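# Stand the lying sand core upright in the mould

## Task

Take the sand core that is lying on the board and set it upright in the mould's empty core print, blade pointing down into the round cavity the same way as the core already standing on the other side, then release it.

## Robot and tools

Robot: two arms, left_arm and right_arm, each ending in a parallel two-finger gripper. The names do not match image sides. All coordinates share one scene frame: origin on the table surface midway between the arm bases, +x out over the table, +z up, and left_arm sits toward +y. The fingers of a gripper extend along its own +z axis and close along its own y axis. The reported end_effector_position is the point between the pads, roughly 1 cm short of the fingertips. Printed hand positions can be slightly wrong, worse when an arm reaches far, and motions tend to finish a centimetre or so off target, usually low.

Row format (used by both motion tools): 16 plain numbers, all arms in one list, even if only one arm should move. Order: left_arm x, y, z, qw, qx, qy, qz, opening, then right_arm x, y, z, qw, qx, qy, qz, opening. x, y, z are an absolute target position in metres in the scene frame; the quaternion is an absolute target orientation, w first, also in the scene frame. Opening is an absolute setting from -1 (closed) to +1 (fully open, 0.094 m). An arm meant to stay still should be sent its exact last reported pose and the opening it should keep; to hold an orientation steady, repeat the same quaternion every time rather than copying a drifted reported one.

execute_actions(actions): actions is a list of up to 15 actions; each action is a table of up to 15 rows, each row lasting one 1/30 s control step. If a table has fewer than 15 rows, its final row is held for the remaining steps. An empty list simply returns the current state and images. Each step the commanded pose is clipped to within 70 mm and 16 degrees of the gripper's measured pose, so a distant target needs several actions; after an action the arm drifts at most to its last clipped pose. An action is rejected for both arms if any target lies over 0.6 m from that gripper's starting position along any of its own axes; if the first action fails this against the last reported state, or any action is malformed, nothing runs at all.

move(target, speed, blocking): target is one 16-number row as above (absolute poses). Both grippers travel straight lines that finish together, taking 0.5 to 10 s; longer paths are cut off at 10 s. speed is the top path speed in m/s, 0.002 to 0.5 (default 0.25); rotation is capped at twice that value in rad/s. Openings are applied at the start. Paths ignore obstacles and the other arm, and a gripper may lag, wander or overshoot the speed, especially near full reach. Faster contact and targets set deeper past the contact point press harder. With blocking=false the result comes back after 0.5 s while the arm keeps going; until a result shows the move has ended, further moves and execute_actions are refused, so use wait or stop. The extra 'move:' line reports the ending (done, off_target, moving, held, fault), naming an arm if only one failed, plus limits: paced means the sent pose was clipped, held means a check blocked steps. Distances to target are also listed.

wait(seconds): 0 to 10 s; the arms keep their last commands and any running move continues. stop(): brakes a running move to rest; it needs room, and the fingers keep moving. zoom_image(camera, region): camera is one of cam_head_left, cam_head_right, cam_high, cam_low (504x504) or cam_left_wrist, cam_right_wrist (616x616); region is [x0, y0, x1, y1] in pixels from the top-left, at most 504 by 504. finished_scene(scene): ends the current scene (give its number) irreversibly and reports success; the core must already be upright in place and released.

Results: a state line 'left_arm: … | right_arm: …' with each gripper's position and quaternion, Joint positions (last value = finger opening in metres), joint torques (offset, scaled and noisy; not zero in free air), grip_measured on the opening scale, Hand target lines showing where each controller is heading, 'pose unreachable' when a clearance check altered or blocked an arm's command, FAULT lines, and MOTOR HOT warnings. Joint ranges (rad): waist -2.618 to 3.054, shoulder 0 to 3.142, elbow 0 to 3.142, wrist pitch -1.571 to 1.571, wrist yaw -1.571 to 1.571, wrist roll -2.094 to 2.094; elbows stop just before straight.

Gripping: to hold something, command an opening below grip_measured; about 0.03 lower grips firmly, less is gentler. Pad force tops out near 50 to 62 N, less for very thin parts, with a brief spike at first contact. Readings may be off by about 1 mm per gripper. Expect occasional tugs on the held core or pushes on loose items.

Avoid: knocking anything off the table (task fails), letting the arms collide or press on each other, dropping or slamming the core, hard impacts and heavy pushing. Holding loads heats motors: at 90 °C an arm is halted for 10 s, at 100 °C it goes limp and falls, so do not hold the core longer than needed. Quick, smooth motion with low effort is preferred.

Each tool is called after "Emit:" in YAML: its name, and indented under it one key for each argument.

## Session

Emit:
execute_actions:
  actions: []

Scene clock: 0.00 s.
left_arm: end_effector_position=(+0.3675, +0.3564, +0.1905) grip_measured=+1.000 end_effector_quat_wxyz=(+0.514, +0.287, +0.668, +0.454) | right_arm: end_effector_position=(+0.4368, -0.0512, +0.1625) grip_measured=+1.000 end_effector_quat_wxyz=(-0.227, +0.692, -0.674, +0.125)
Joint positions: left_arm=[-0.069  1.363  0.376  0.921 -0.512  1.096  0.094] | right_arm=[ 0.485  1.909  1.709 -0.857  0.103 -1.122  0.094]
Joint velocities: left_arm=[-0.012 -0.002 -0.012  0.022  0.037  0.037  0.   ] | right_arm=[-0.002 -0.007  0.017 -0.022 -0.037 -0.037  0.   ]
Joint torques (N m, as the arm reports them, + toward a larger angle): no reading
Hand target (left_arm): +0.368, +0.356, +0.197; +0.522, +0.280, +0.665, +0.455
Hand target (right_arm): +0.438, -0.050, +0.172; -0.238, +0.689, -0.673, +0.125

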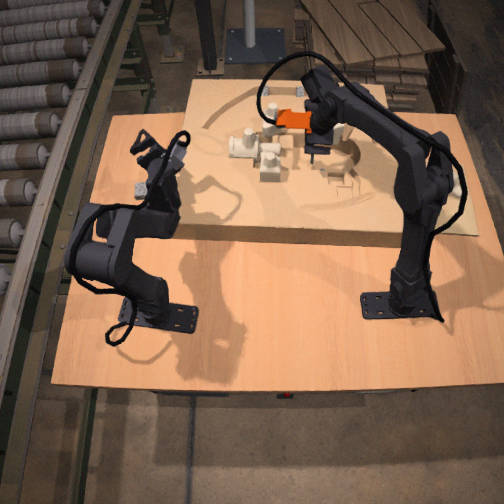

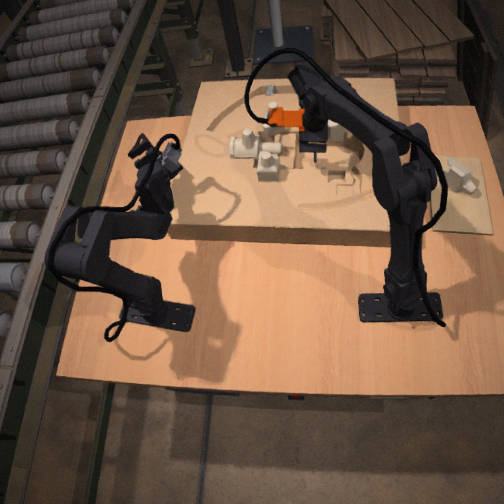

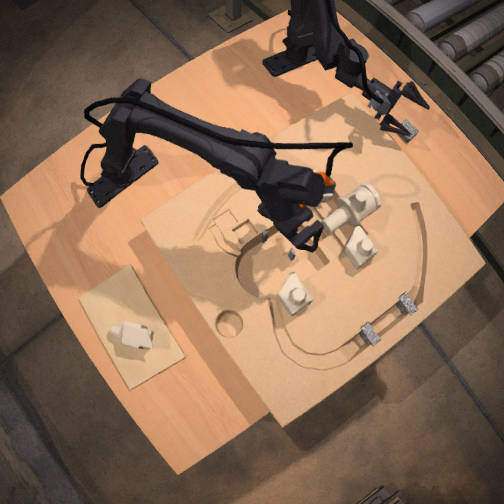

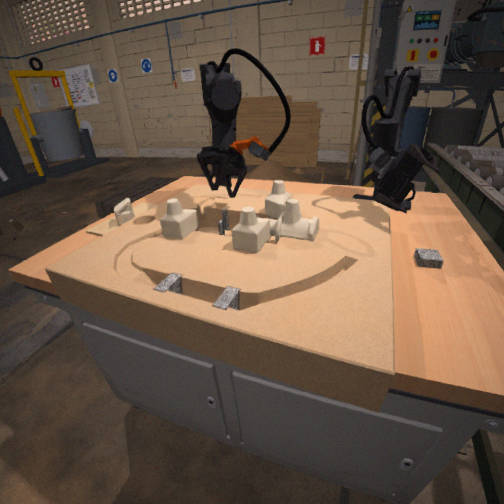

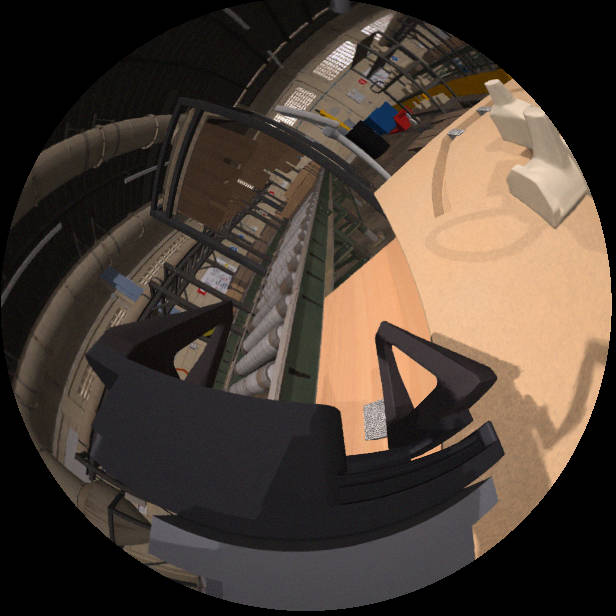

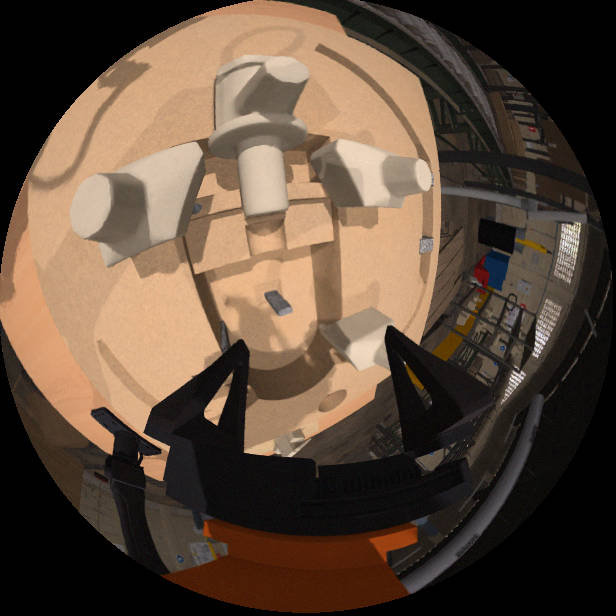

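Emit:
zoom_image:
  camera: "cam_high"
  region: [70,260,200,390]

Emit:
zoom_image:
  camera: "cam_head_right"
  region: [410,140,504,240]

Emit:
zoom_image:
  camera: "cam_low"
  region: [80,180,170,250]

Emit:
zoom_image:
  camera: "cam_high"
  region: [190,190,330,330]

Region (70, 260, 200, 390) of cam_high's 504x504 image, scaled by 3.877, with more detail than that image has.

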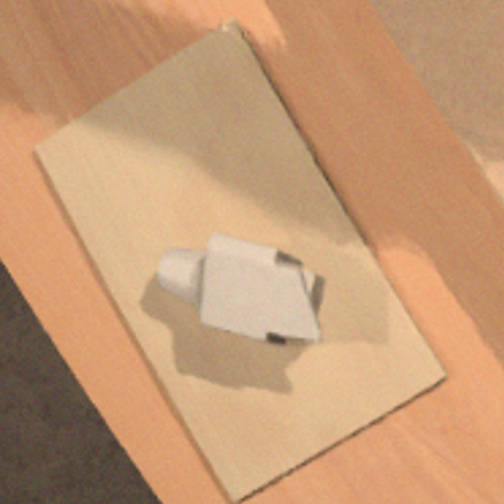

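Region (410, 140, 504, 240) of cam_head_right's 504x504 image, scaled by 5.040, with more detail than that image has; it fills the left 474 columns of this view, and the rest is white.

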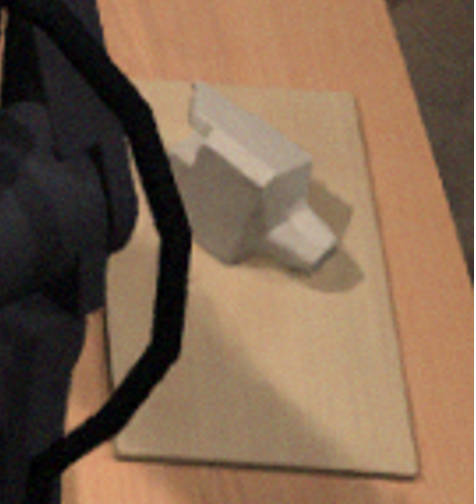

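Region (80, 180, 170, 250) of cam_low's 504x504 image, scaled by 5.600, with more detail than that image has.

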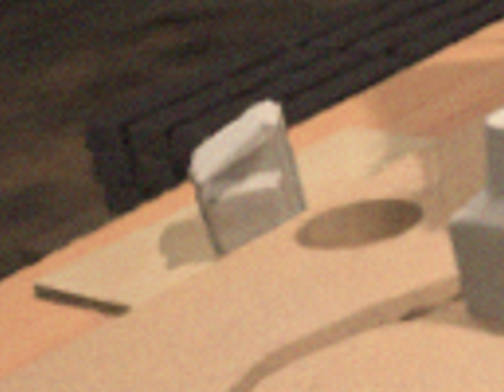

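Region (190, 190, 330, 330) of cam_high's 504x504 image, scaled by 3.600, with more detail than that image has.

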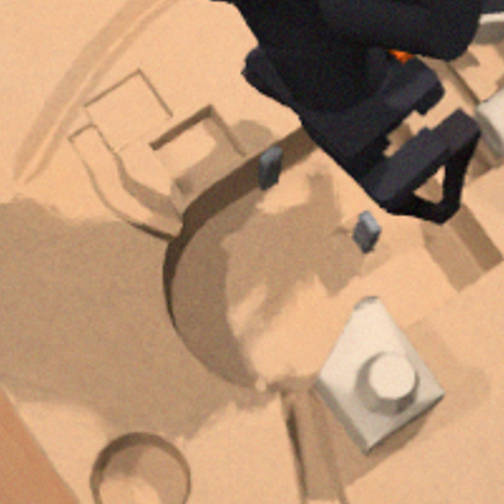

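Emit:
move:
  target: [0.368,0.356,0.197,0.522,0.280,0.665,0.455,1,0.40,-0.2,0.26,0.2,-0.55,0.80,0.1,1]
  speed: 0.3

Emit:
move:
  target: [0.368,0.356,0.197,0.522,0.280,0.665,0.455,1,0.30,-0.55,0.14,0.545,-0.303,0.75,0.22,1]
  speed: 0.3

Scene clock: 49.70 s.
left_arm: end_effector_position=(+0.3675, +0.3564, +0.1905) grip_measured=+1.000 end_effector_quat_wxyz=(+0.514, +0.287, +0.668, +0.454) | right_arm: end_effector_position=(+0.4006, -0.2048, +0.2575) grip_measured=+1.000 end_effector_quat_wxyz=(+0.211, -0.542, +0.809, +0.088)
Joint positions: left_arm=[-0.069  1.363  0.376  0.921 -0.512  1.096  0.094] | right_arm=[-0.028  1.916  2.163 -1.555 -0.383 -1.142  0.094]
Joint velocities: left_arm=[-0.002 -0.002 -0.007  0.051  0.022 -0.037  0.   ] | right_arm=[ 0.002 -0.007  0.007 -0.007 -0.007 -0.051  0.   ]
Joint torques (N m, as the arm reports them, + toward a larger angle): left_arm=[-0.09 -5.4   5.02  1.93 -0.07 -0.08] | right_arm=[ 0.21 -7.91  6.76  0.76 -0.43 -0.13]
Hand target (left_arm): +0.368, +0.356, +0.197; +0.522, +0.280, +0.665, +0.455
Hand target (right_arm): +0.401, -0.200, +0.262; +0.217, -0.548, +0.803, +0.095
Off the commanded pose (left_arm): 0.007 m, 1 deg.
Off the commanded pose (right_arm): 0.005 m, 2 deg.
joint sent to its limit (right arm) — the command would take joint 4 (wrist pitch) past its lower limit, so that joint was sent only as far as its limit.
move: done

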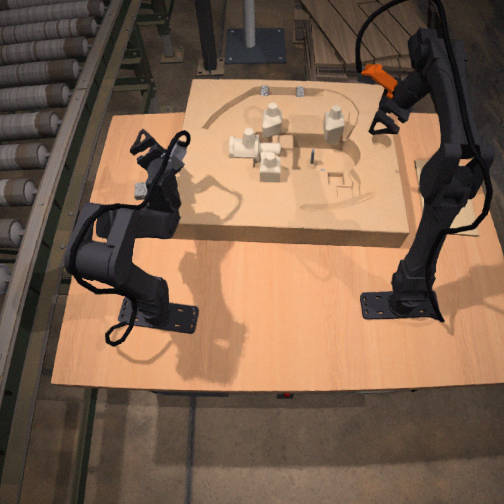

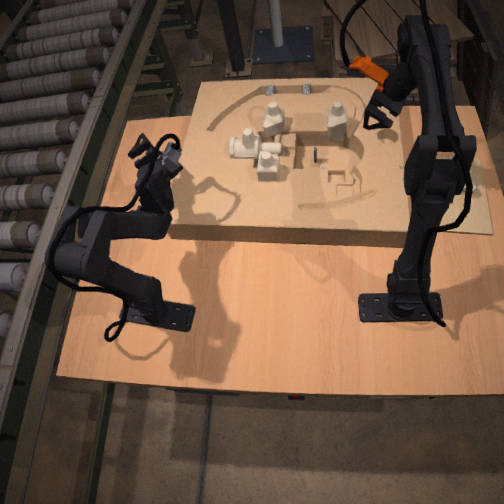

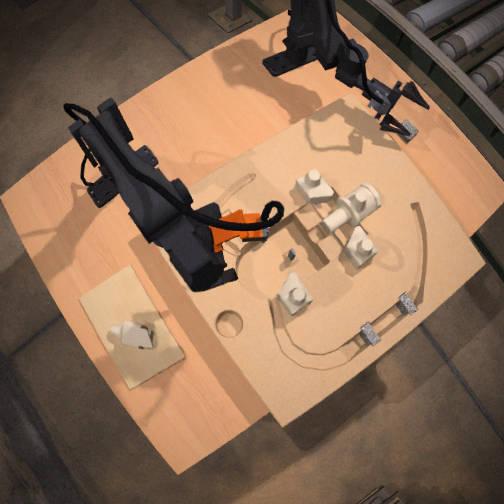

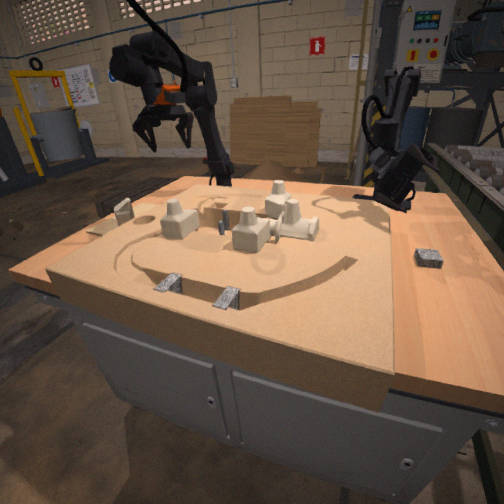

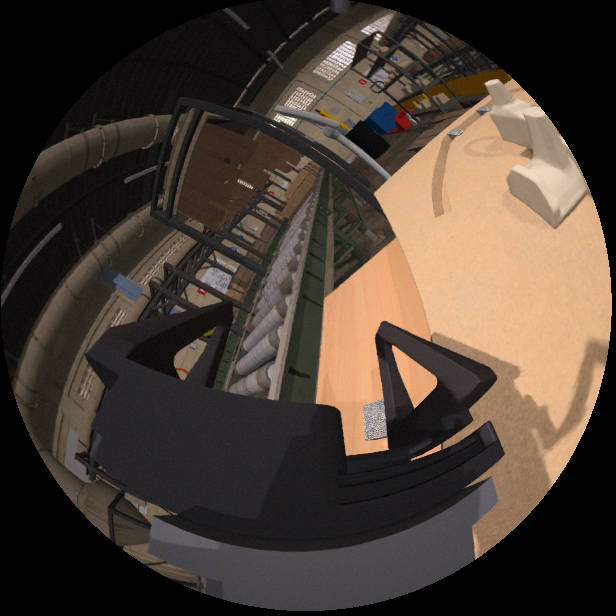

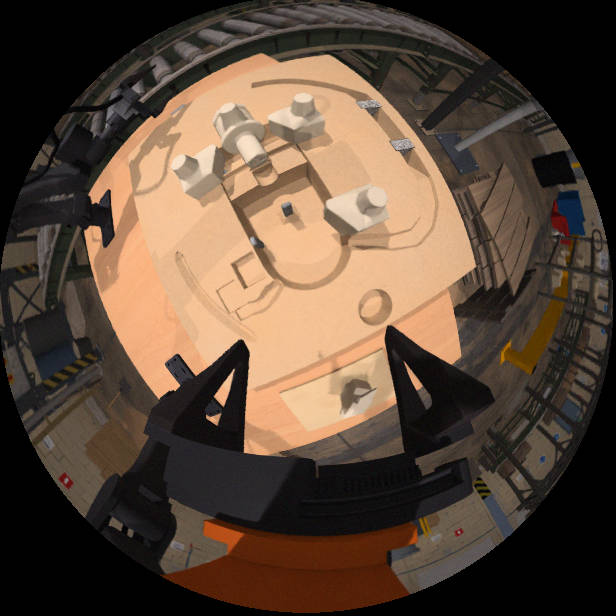

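Scene clock: 51.73 s.
left_arm: end_effector_position=(+0.3675, +0.3564, +0.1905) grip_measured=+1.000 end_effector_quat_wxyz=(+0.514, +0.287, +0.668, +0.454) | right_arm: end_effector_position=(+0.2915, -0.5493, +0.1311) grip_measured=+1.000 end_effector_quat_wxyz=(+0.528, -0.253, +0.796, +0.154)
Joint positions: left_arm=[-0.069  1.363  0.376  0.921 -0.512  1.096  0.094] | right_arm=[-1.21   2.256  1.782 -1.552 -1.114 -2.094  0.094]
Joint velocities: left_arm=[-0.002 -0.012  0.002 -0.022 -0.022 -0.095  0.   ] | right_arm=[-0.002 -0.002  0.032 -0.007 -0.007 -0.022  0.   ]
Joint torques (N m, as the arm reports them, + toward a larger angle): left_arm=[-0.11 -5.45  4.97  1.98 -0.05 -0.04] | right_arm=[  0.5  -10.46   7.16  -0.45  -0.77  -0.14]
Hand target (left_arm): +0.368, +0.356, +0.197; +0.522, +0.280, +0.665, +0.455
Hand target (right_arm): +0.298, -0.552, +0.141; +0.539, -0.258, +0.789, +0.144
Off the commanded pose (left_arm): 0.007 m, 1 deg.
Off the commanded pose (right_arm): 0.012 m, 11 deg.
joint sent to its limit (right arm) — the command would take joint 4 (wrist pitch) past its lower limit and joint 6 (wrist roll) past its lower limit, so those joints were sent only as far as their limits.
move: off_target (right_arm)

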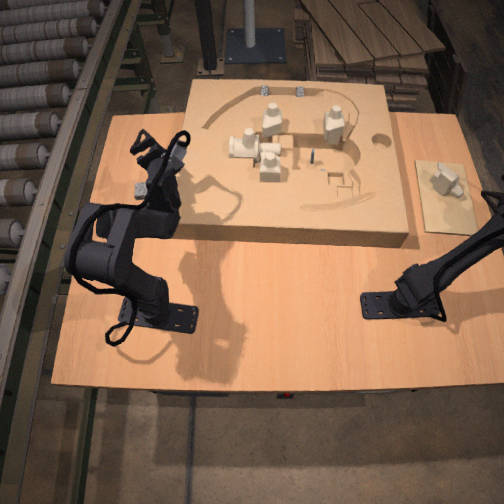

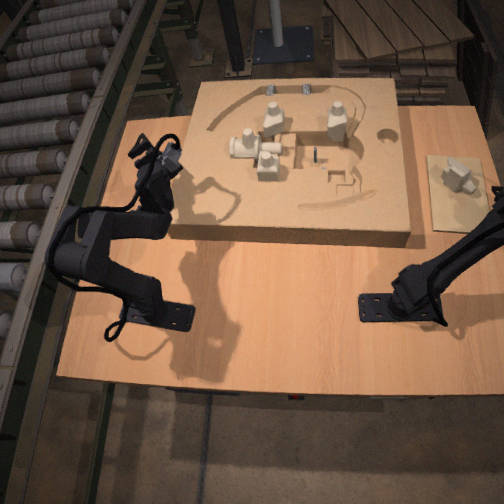

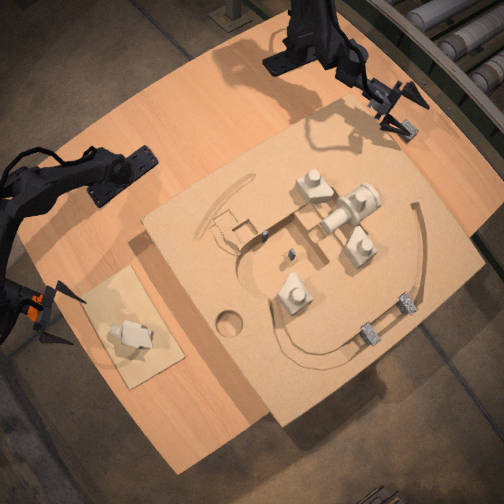

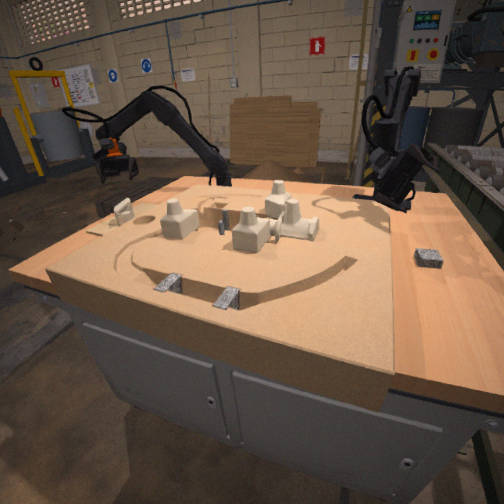

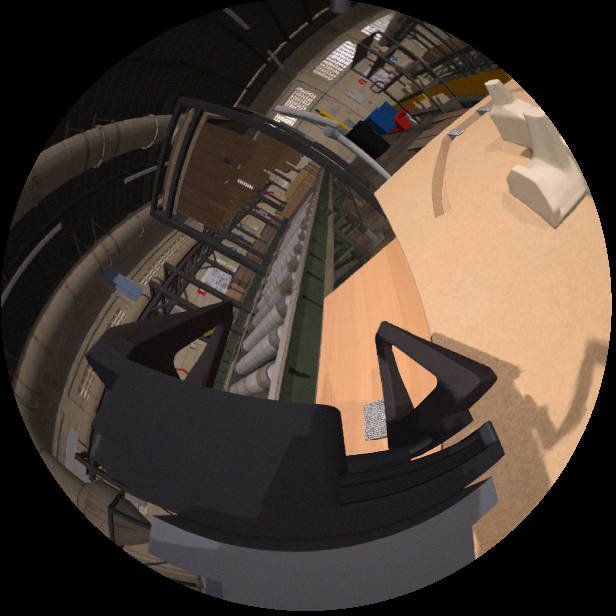

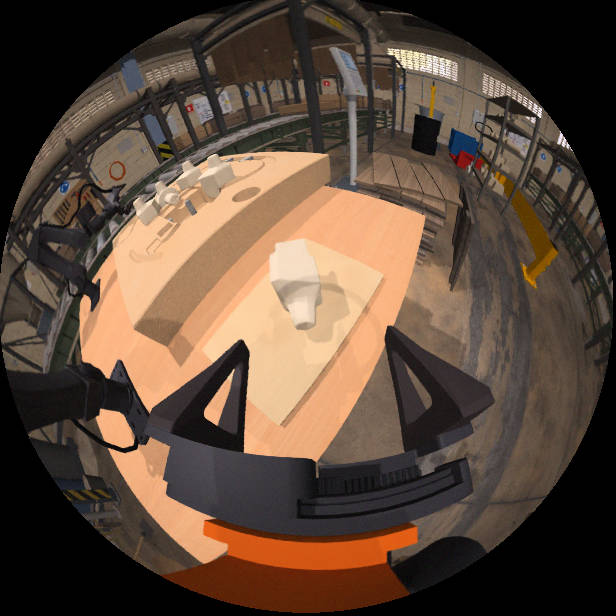

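Emit:
move:
  target: [0.368,0.356,0.197,0.522,0.280,0.665,0.455,1,0.375,-0.49,0.14,0.545,-0.303,0.75,0.22,1]
  speed: 0.2

Scene clock: 58.07 s.
left_arm: end_effector_position=(+0.3675, +0.3564, +0.1905) grip_measured=+1.000 end_effector_quat_wxyz=(+0.514, +0.287, +0.668, +0.454) | right_arm: end_effector_position=(+0.3705, -0.4825, +0.1345) grip_measured=+1.000 end_effector_quat_wxyz=(+0.533, -0.307, +0.754, +0.230)
Joint positions: left_arm=[-0.069  1.363  0.376  0.921 -0.512  1.096  0.094] | right_arm=[-0.957  2.319  1.855 -1.546 -1.203 -2.017  0.094]
Joint velocities: left_arm=[-0.002 -0.002 -0.002  0.022 -0.037 -0.007  0.   ] | right_arm=[-0.012 -0.007 -0.002 -0.022 -0.037  0.007  0.   ]
Joint torques (N m, as the arm reports them, + toward a larger angle): left_arm=[-0.06 -5.42  4.86  1.95 -0.03 -0.06] | right_arm=[ -0.5  -10.58   7.01  -0.24  -0.79   0.03]
Hand target (left_arm): +0.368, +0.356, +0.197; +0.522, +0.280, +0.665, +0.455
Hand target (right_arm): +0.375, -0.490, +0.140; +0.545, -0.302, +0.750, +0.221
Off the commanded pose (left_arm): 0.007 m, 1 deg.
Off the commanded pose (right_arm): 0.010 m, 2 deg.
move: done

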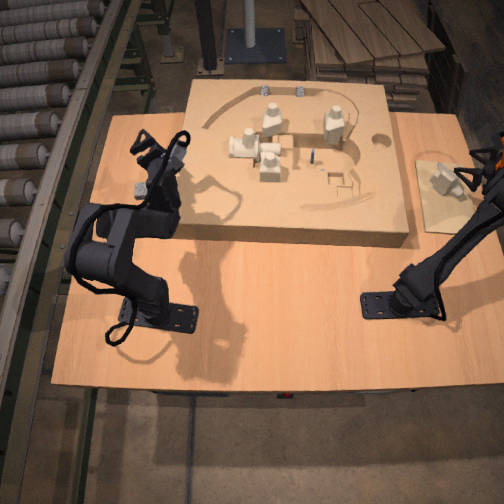

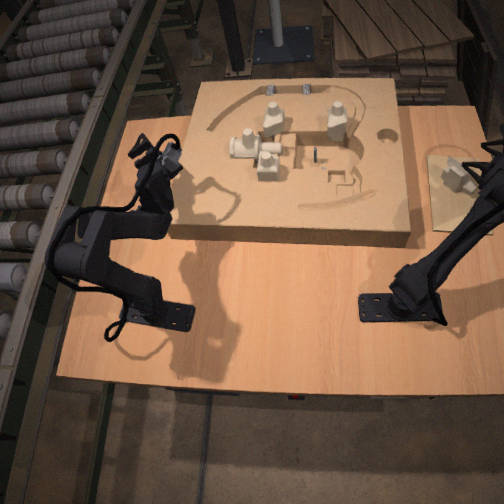

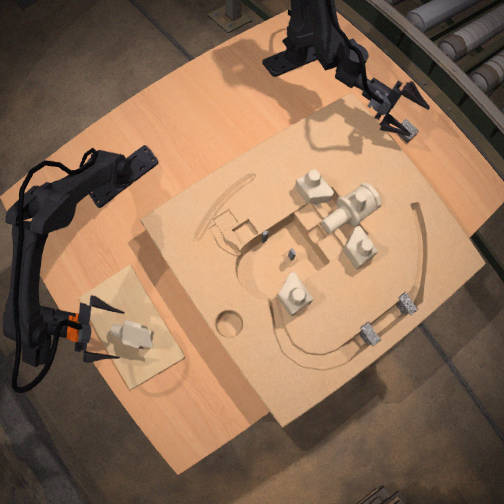

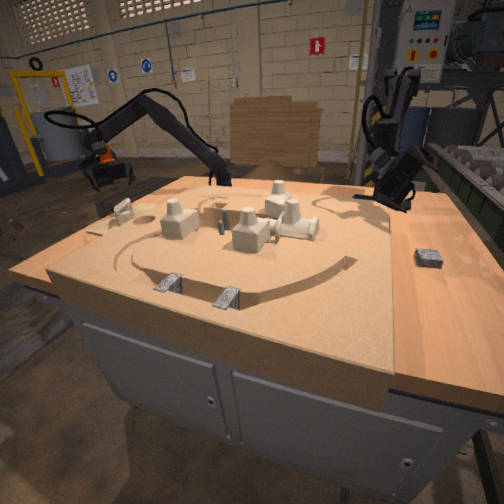

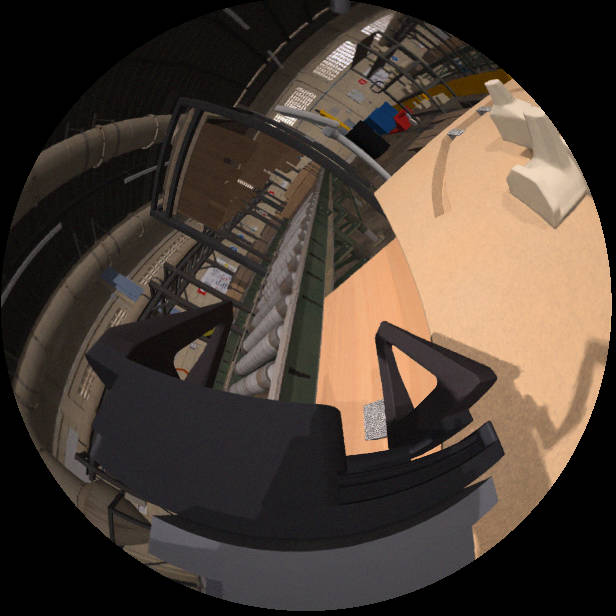

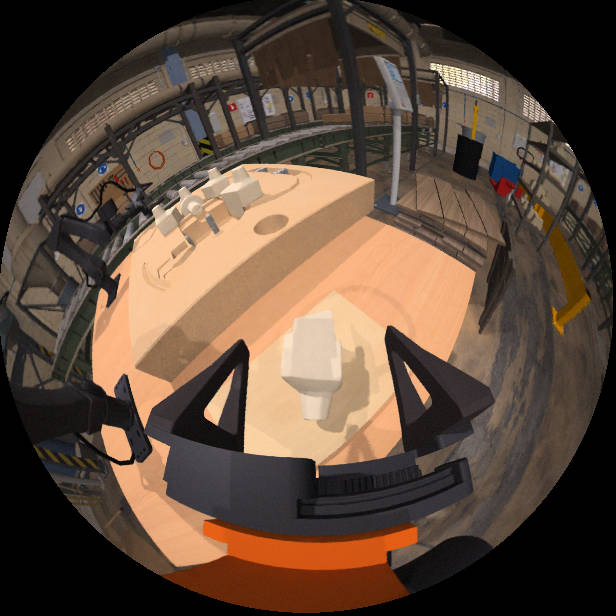

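Emit:
move:
  target: [0.368,0.356,0.197,0.522,0.280,0.665,0.455,1,0.395,-0.466,0.075,0.545,-0.303,0.75,0.22,1]
  speed: 0.12

Scene clock: 63.50 s.
left_arm: end_effector_position=(+0.3675, +0.3564, +0.1905) grip_measured=+1.000 end_effector_quat_wxyz=(+0.514, +0.287, +0.668, +0.454) | right_arm: end_effector_position=(+0.3926, -0.4693, +0.0708) grip_measured=+1.000 end_effector_quat_wxyz=(+0.536, -0.310, +0.755, +0.217)
Joint positions: left_arm=[-0.069  1.363  0.376  0.921 -0.512  1.096  0.094] | right_arm=[-0.895  2.344  1.656 -1.113 -1.223 -1.82   0.094]
Joint velocities: left_arm=[-0.007  0.002  0.012 -0.051 -0.022  0.007  0.   ] | right_arm=[-0.002  0.007  0.017  0.051 -0.066  0.051  0.   ]
Joint torques (N m, as the arm reports them, + toward a larger angle): left_arm=[-0.12 -5.44  4.97  1.97 -0.03 -0.04] | right_arm=[  0.4  -12.18   3.82   0.1   -0.86   0.05]
Hand target (left_arm): +0.368, +0.356, +0.197; +0.522, +0.280, +0.665, +0.455
Hand target (right_arm): +0.394, -0.465, +0.075; +0.545, -0.304, +0.749, +0.222
Off the commanded pose (left_arm): 0.007 m, 1 deg.
Off the commanded pose (right_arm): 0.006 m, 1 deg.
move: done

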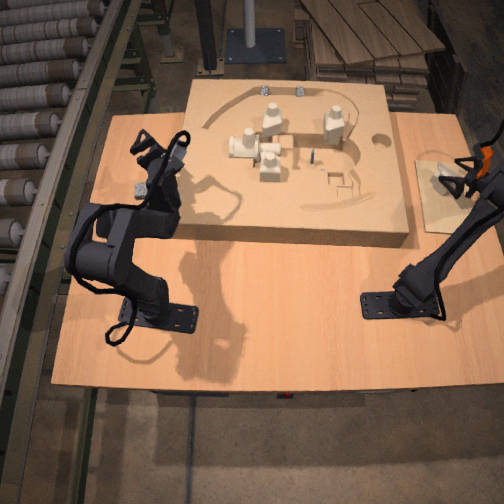

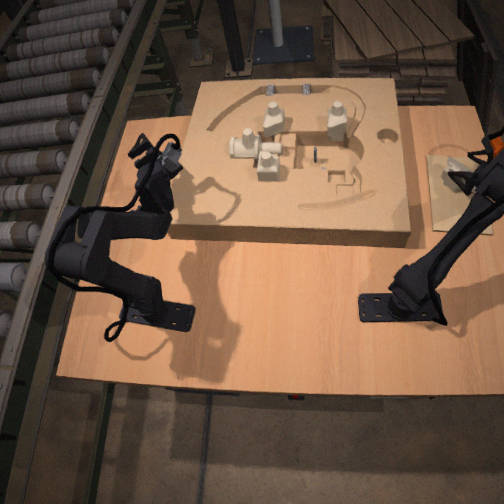

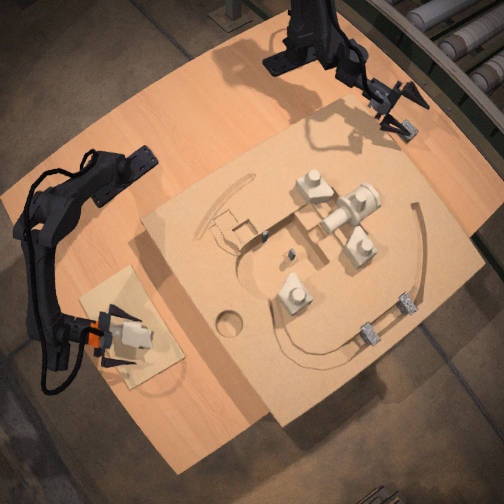

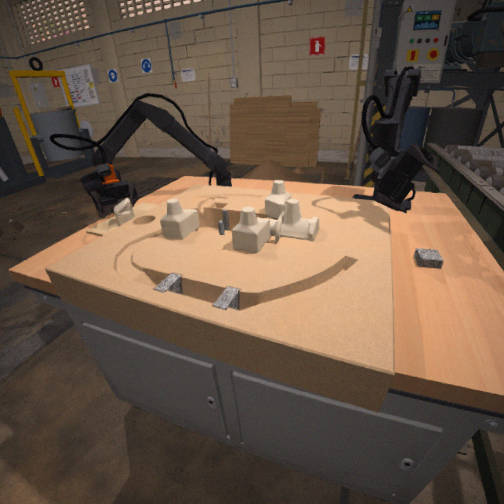

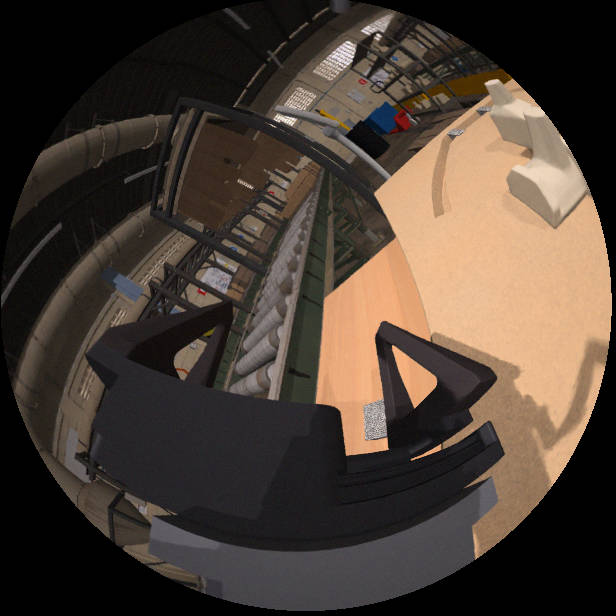

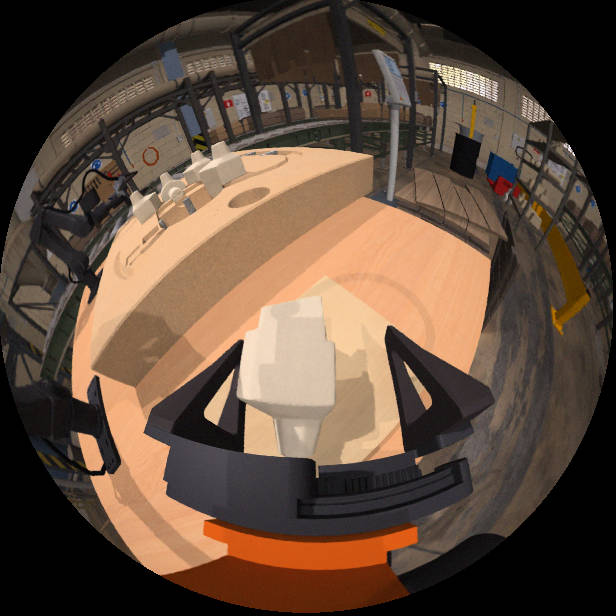

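Emit:
move:
  target: [0.368,0.356,0.197,0.522,0.280,0.665,0.455,1,0.387,-0.453,0.072,0.545,-0.303,0.75,0.22,1]
  speed: 0.05

Emit:
move:
  target: [0.368,0.356,0.197,0.522,0.280,0.665,0.455,1,0.387,-0.455,0.043,0.545,-0.303,0.75,0.22,1]
  speed: 0.05

Emit:
zoom_image:
  camera: "cam_high"
  region: [70,280,190,400]

Scene clock: 74.27 s.
left_arm: end_effector_position=(+0.3675, +0.3564, +0.1905) grip_measured=+1.000 end_effector_quat_wxyz=(+0.514, +0.287, +0.668, +0.454) | right_arm: end_effector_position=(+0.3840, -0.4588, +0.0600) grip_measured=+1.000 end_effector_quat_wxyz=(+0.534, -0.301, +0.758, +0.222)
Joint positions: left_arm=[-0.069  1.363  0.376  0.921 -0.512  1.096  0.094] | right_arm=[-0.895  2.313  1.551 -1.031 -1.225 -1.792  0.094]
Joint velocities: left_arm=[-0.002  0.002 -0.007  0.007  0.037 -0.007  0.   ] | right_arm=[-0.007 -0.002 -0.017 -0.051 -0.11   0.051  0.   ]
Joint torques (N m, as the arm reports them, + toward a larger angle): left_arm=[-0.07 -5.3   4.86  1.95 -0.04 -0.05] | right_arm=[  0.85 -13.54   3.48   0.09  -0.87   0.03]
Hand target (left_arm): +0.368, +0.356, +0.197; +0.522, +0.280, +0.665, +0.455
Hand target (right_arm): +0.387, -0.453, +0.072; +0.545, -0.304, +0.750, +0.221
Off the commanded pose (left_arm): 0.007 m, 1 deg.
Off the commanded pose (right_arm): 0.014 m, 2 deg.
move: off_target (right_arm)

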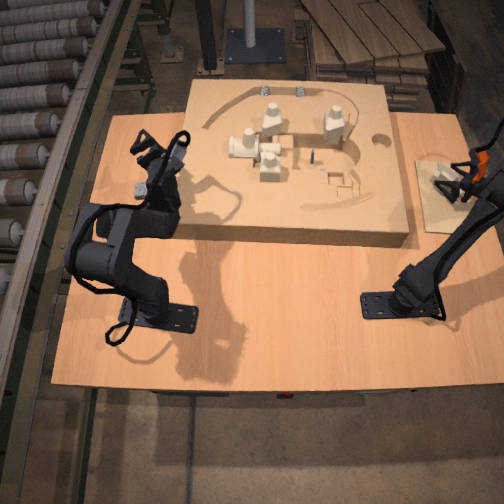

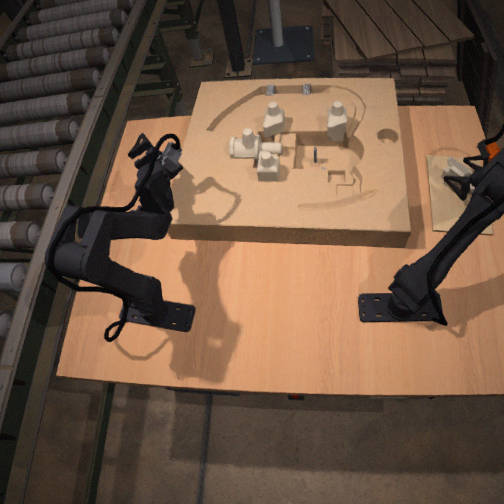

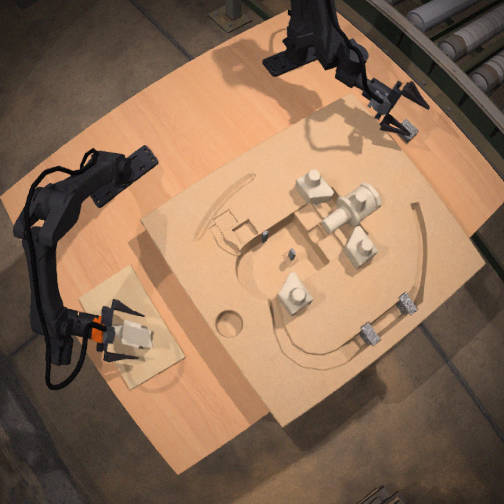

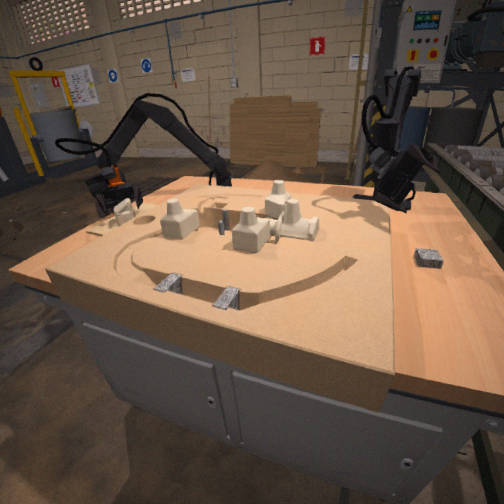

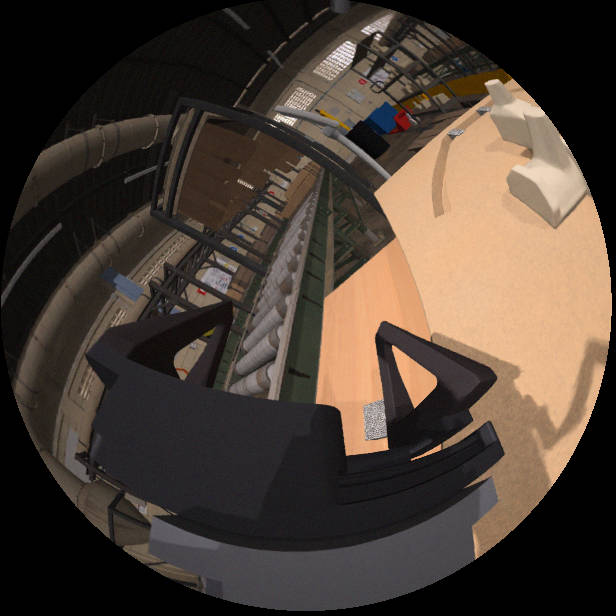

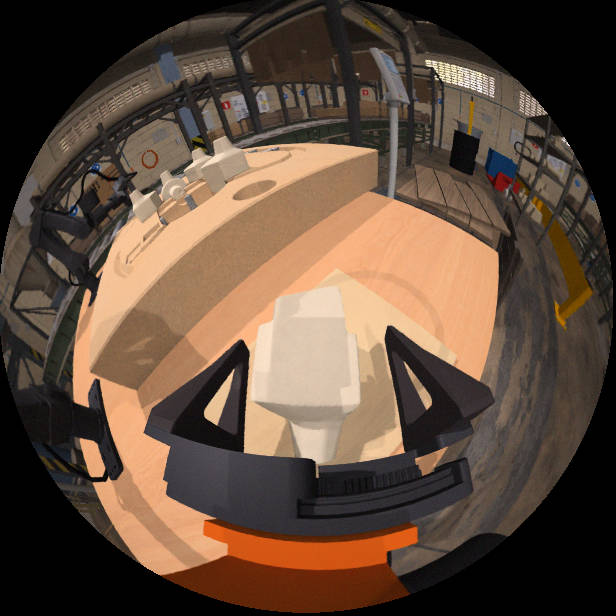

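Scene clock: 75.07 s.
left_arm: end_effector_position=(+0.3675, +0.3564, +0.1905) grip_measured=+1.000 end_effector_quat_wxyz=(+0.514, +0.287, +0.668, +0.454) | right_arm: end_effector_position=(+0.3863, -0.4616, +0.0462) grip_measured=+1.000 end_effector_quat_wxyz=(+0.538, -0.311, +0.755, +0.208)
Joint positions: left_arm=[-0.069  1.363  0.376  0.921 -0.512  1.096  0.094] | right_arm=[-0.895  2.335  1.533 -0.955 -1.224 -1.792  0.094]
Joint velocities: left_arm=[-0.007 -0.007 -0.002  0.007 -0.066 -0.022  0.   ] | right_arm=[-0.002 -0.012 -0.022  0.022  0.007  0.037  0.   ]
Joint torques (N m, as the arm reports them, + toward a larger angle): left_arm=[-0.11 -5.54  4.85  1.95 -0.06 -0.04] | right_arm=[  0.57 -10.34   3.55   0.17  -0.88   0.  ]
Hand target (left_arm): +0.368, +0.356, +0.197; +0.522, +0.280, +0.665, +0.455
Hand target (right_arm): +0.387, -0.455, +0.043; +0.545, -0.303, +0.750, +0.220
Off the commanded pose (left_arm): 0.007 m, 1 deg.
Off the commanded pose (right_arm): 0.007 m, 2 deg.
move: done

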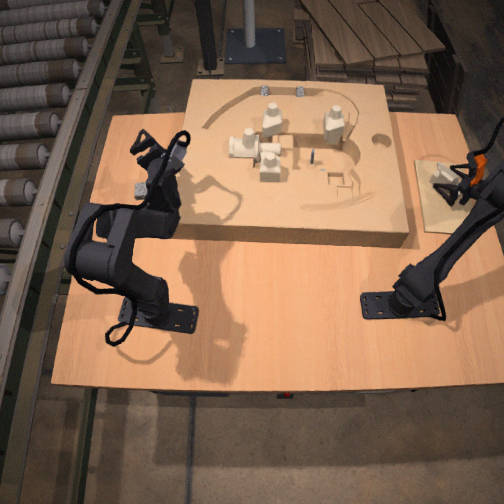

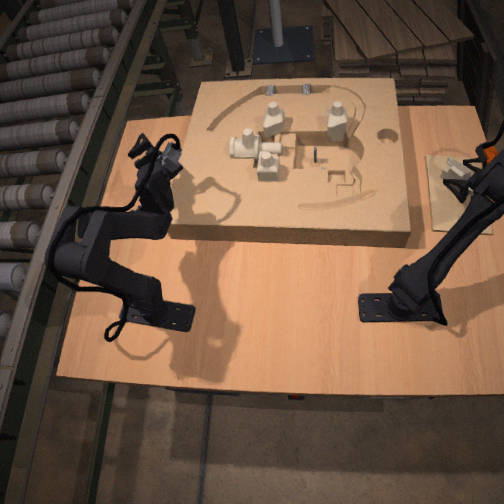

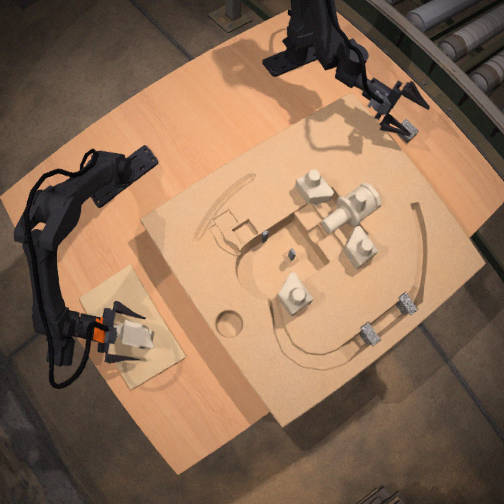

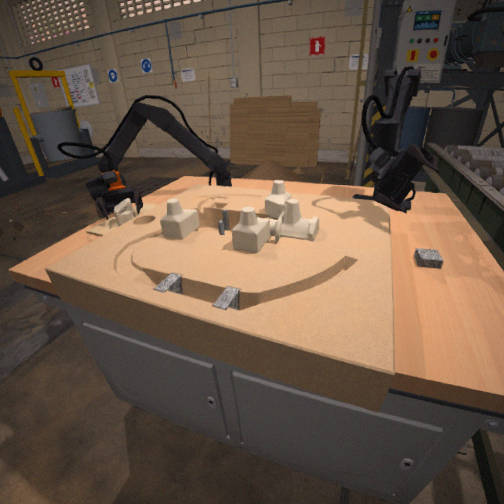

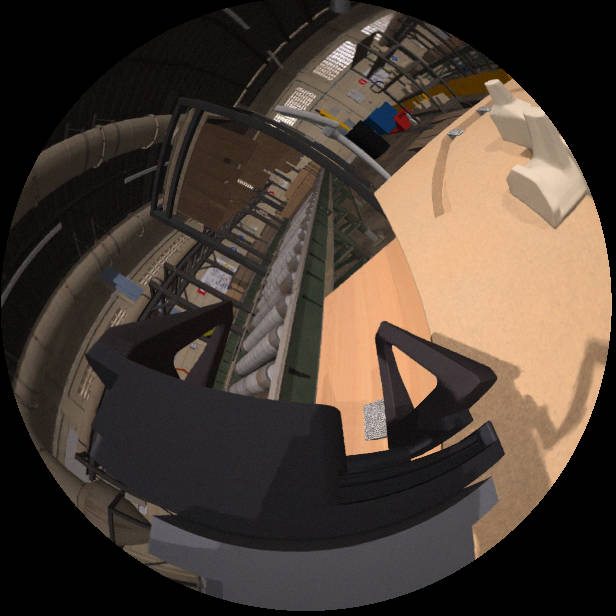

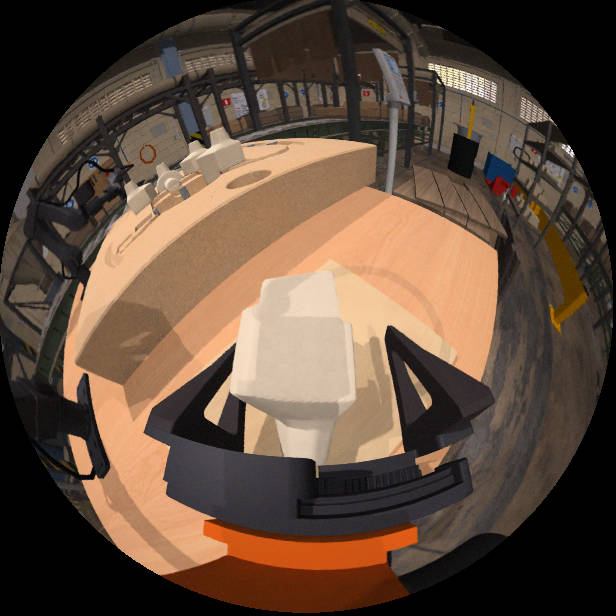

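Region (70, 280, 190, 400) of cam_high's 504x504 image, scaled by 4.200, with more detail than that image has.

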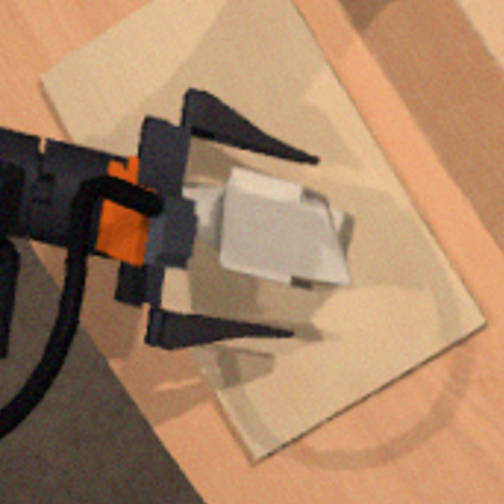

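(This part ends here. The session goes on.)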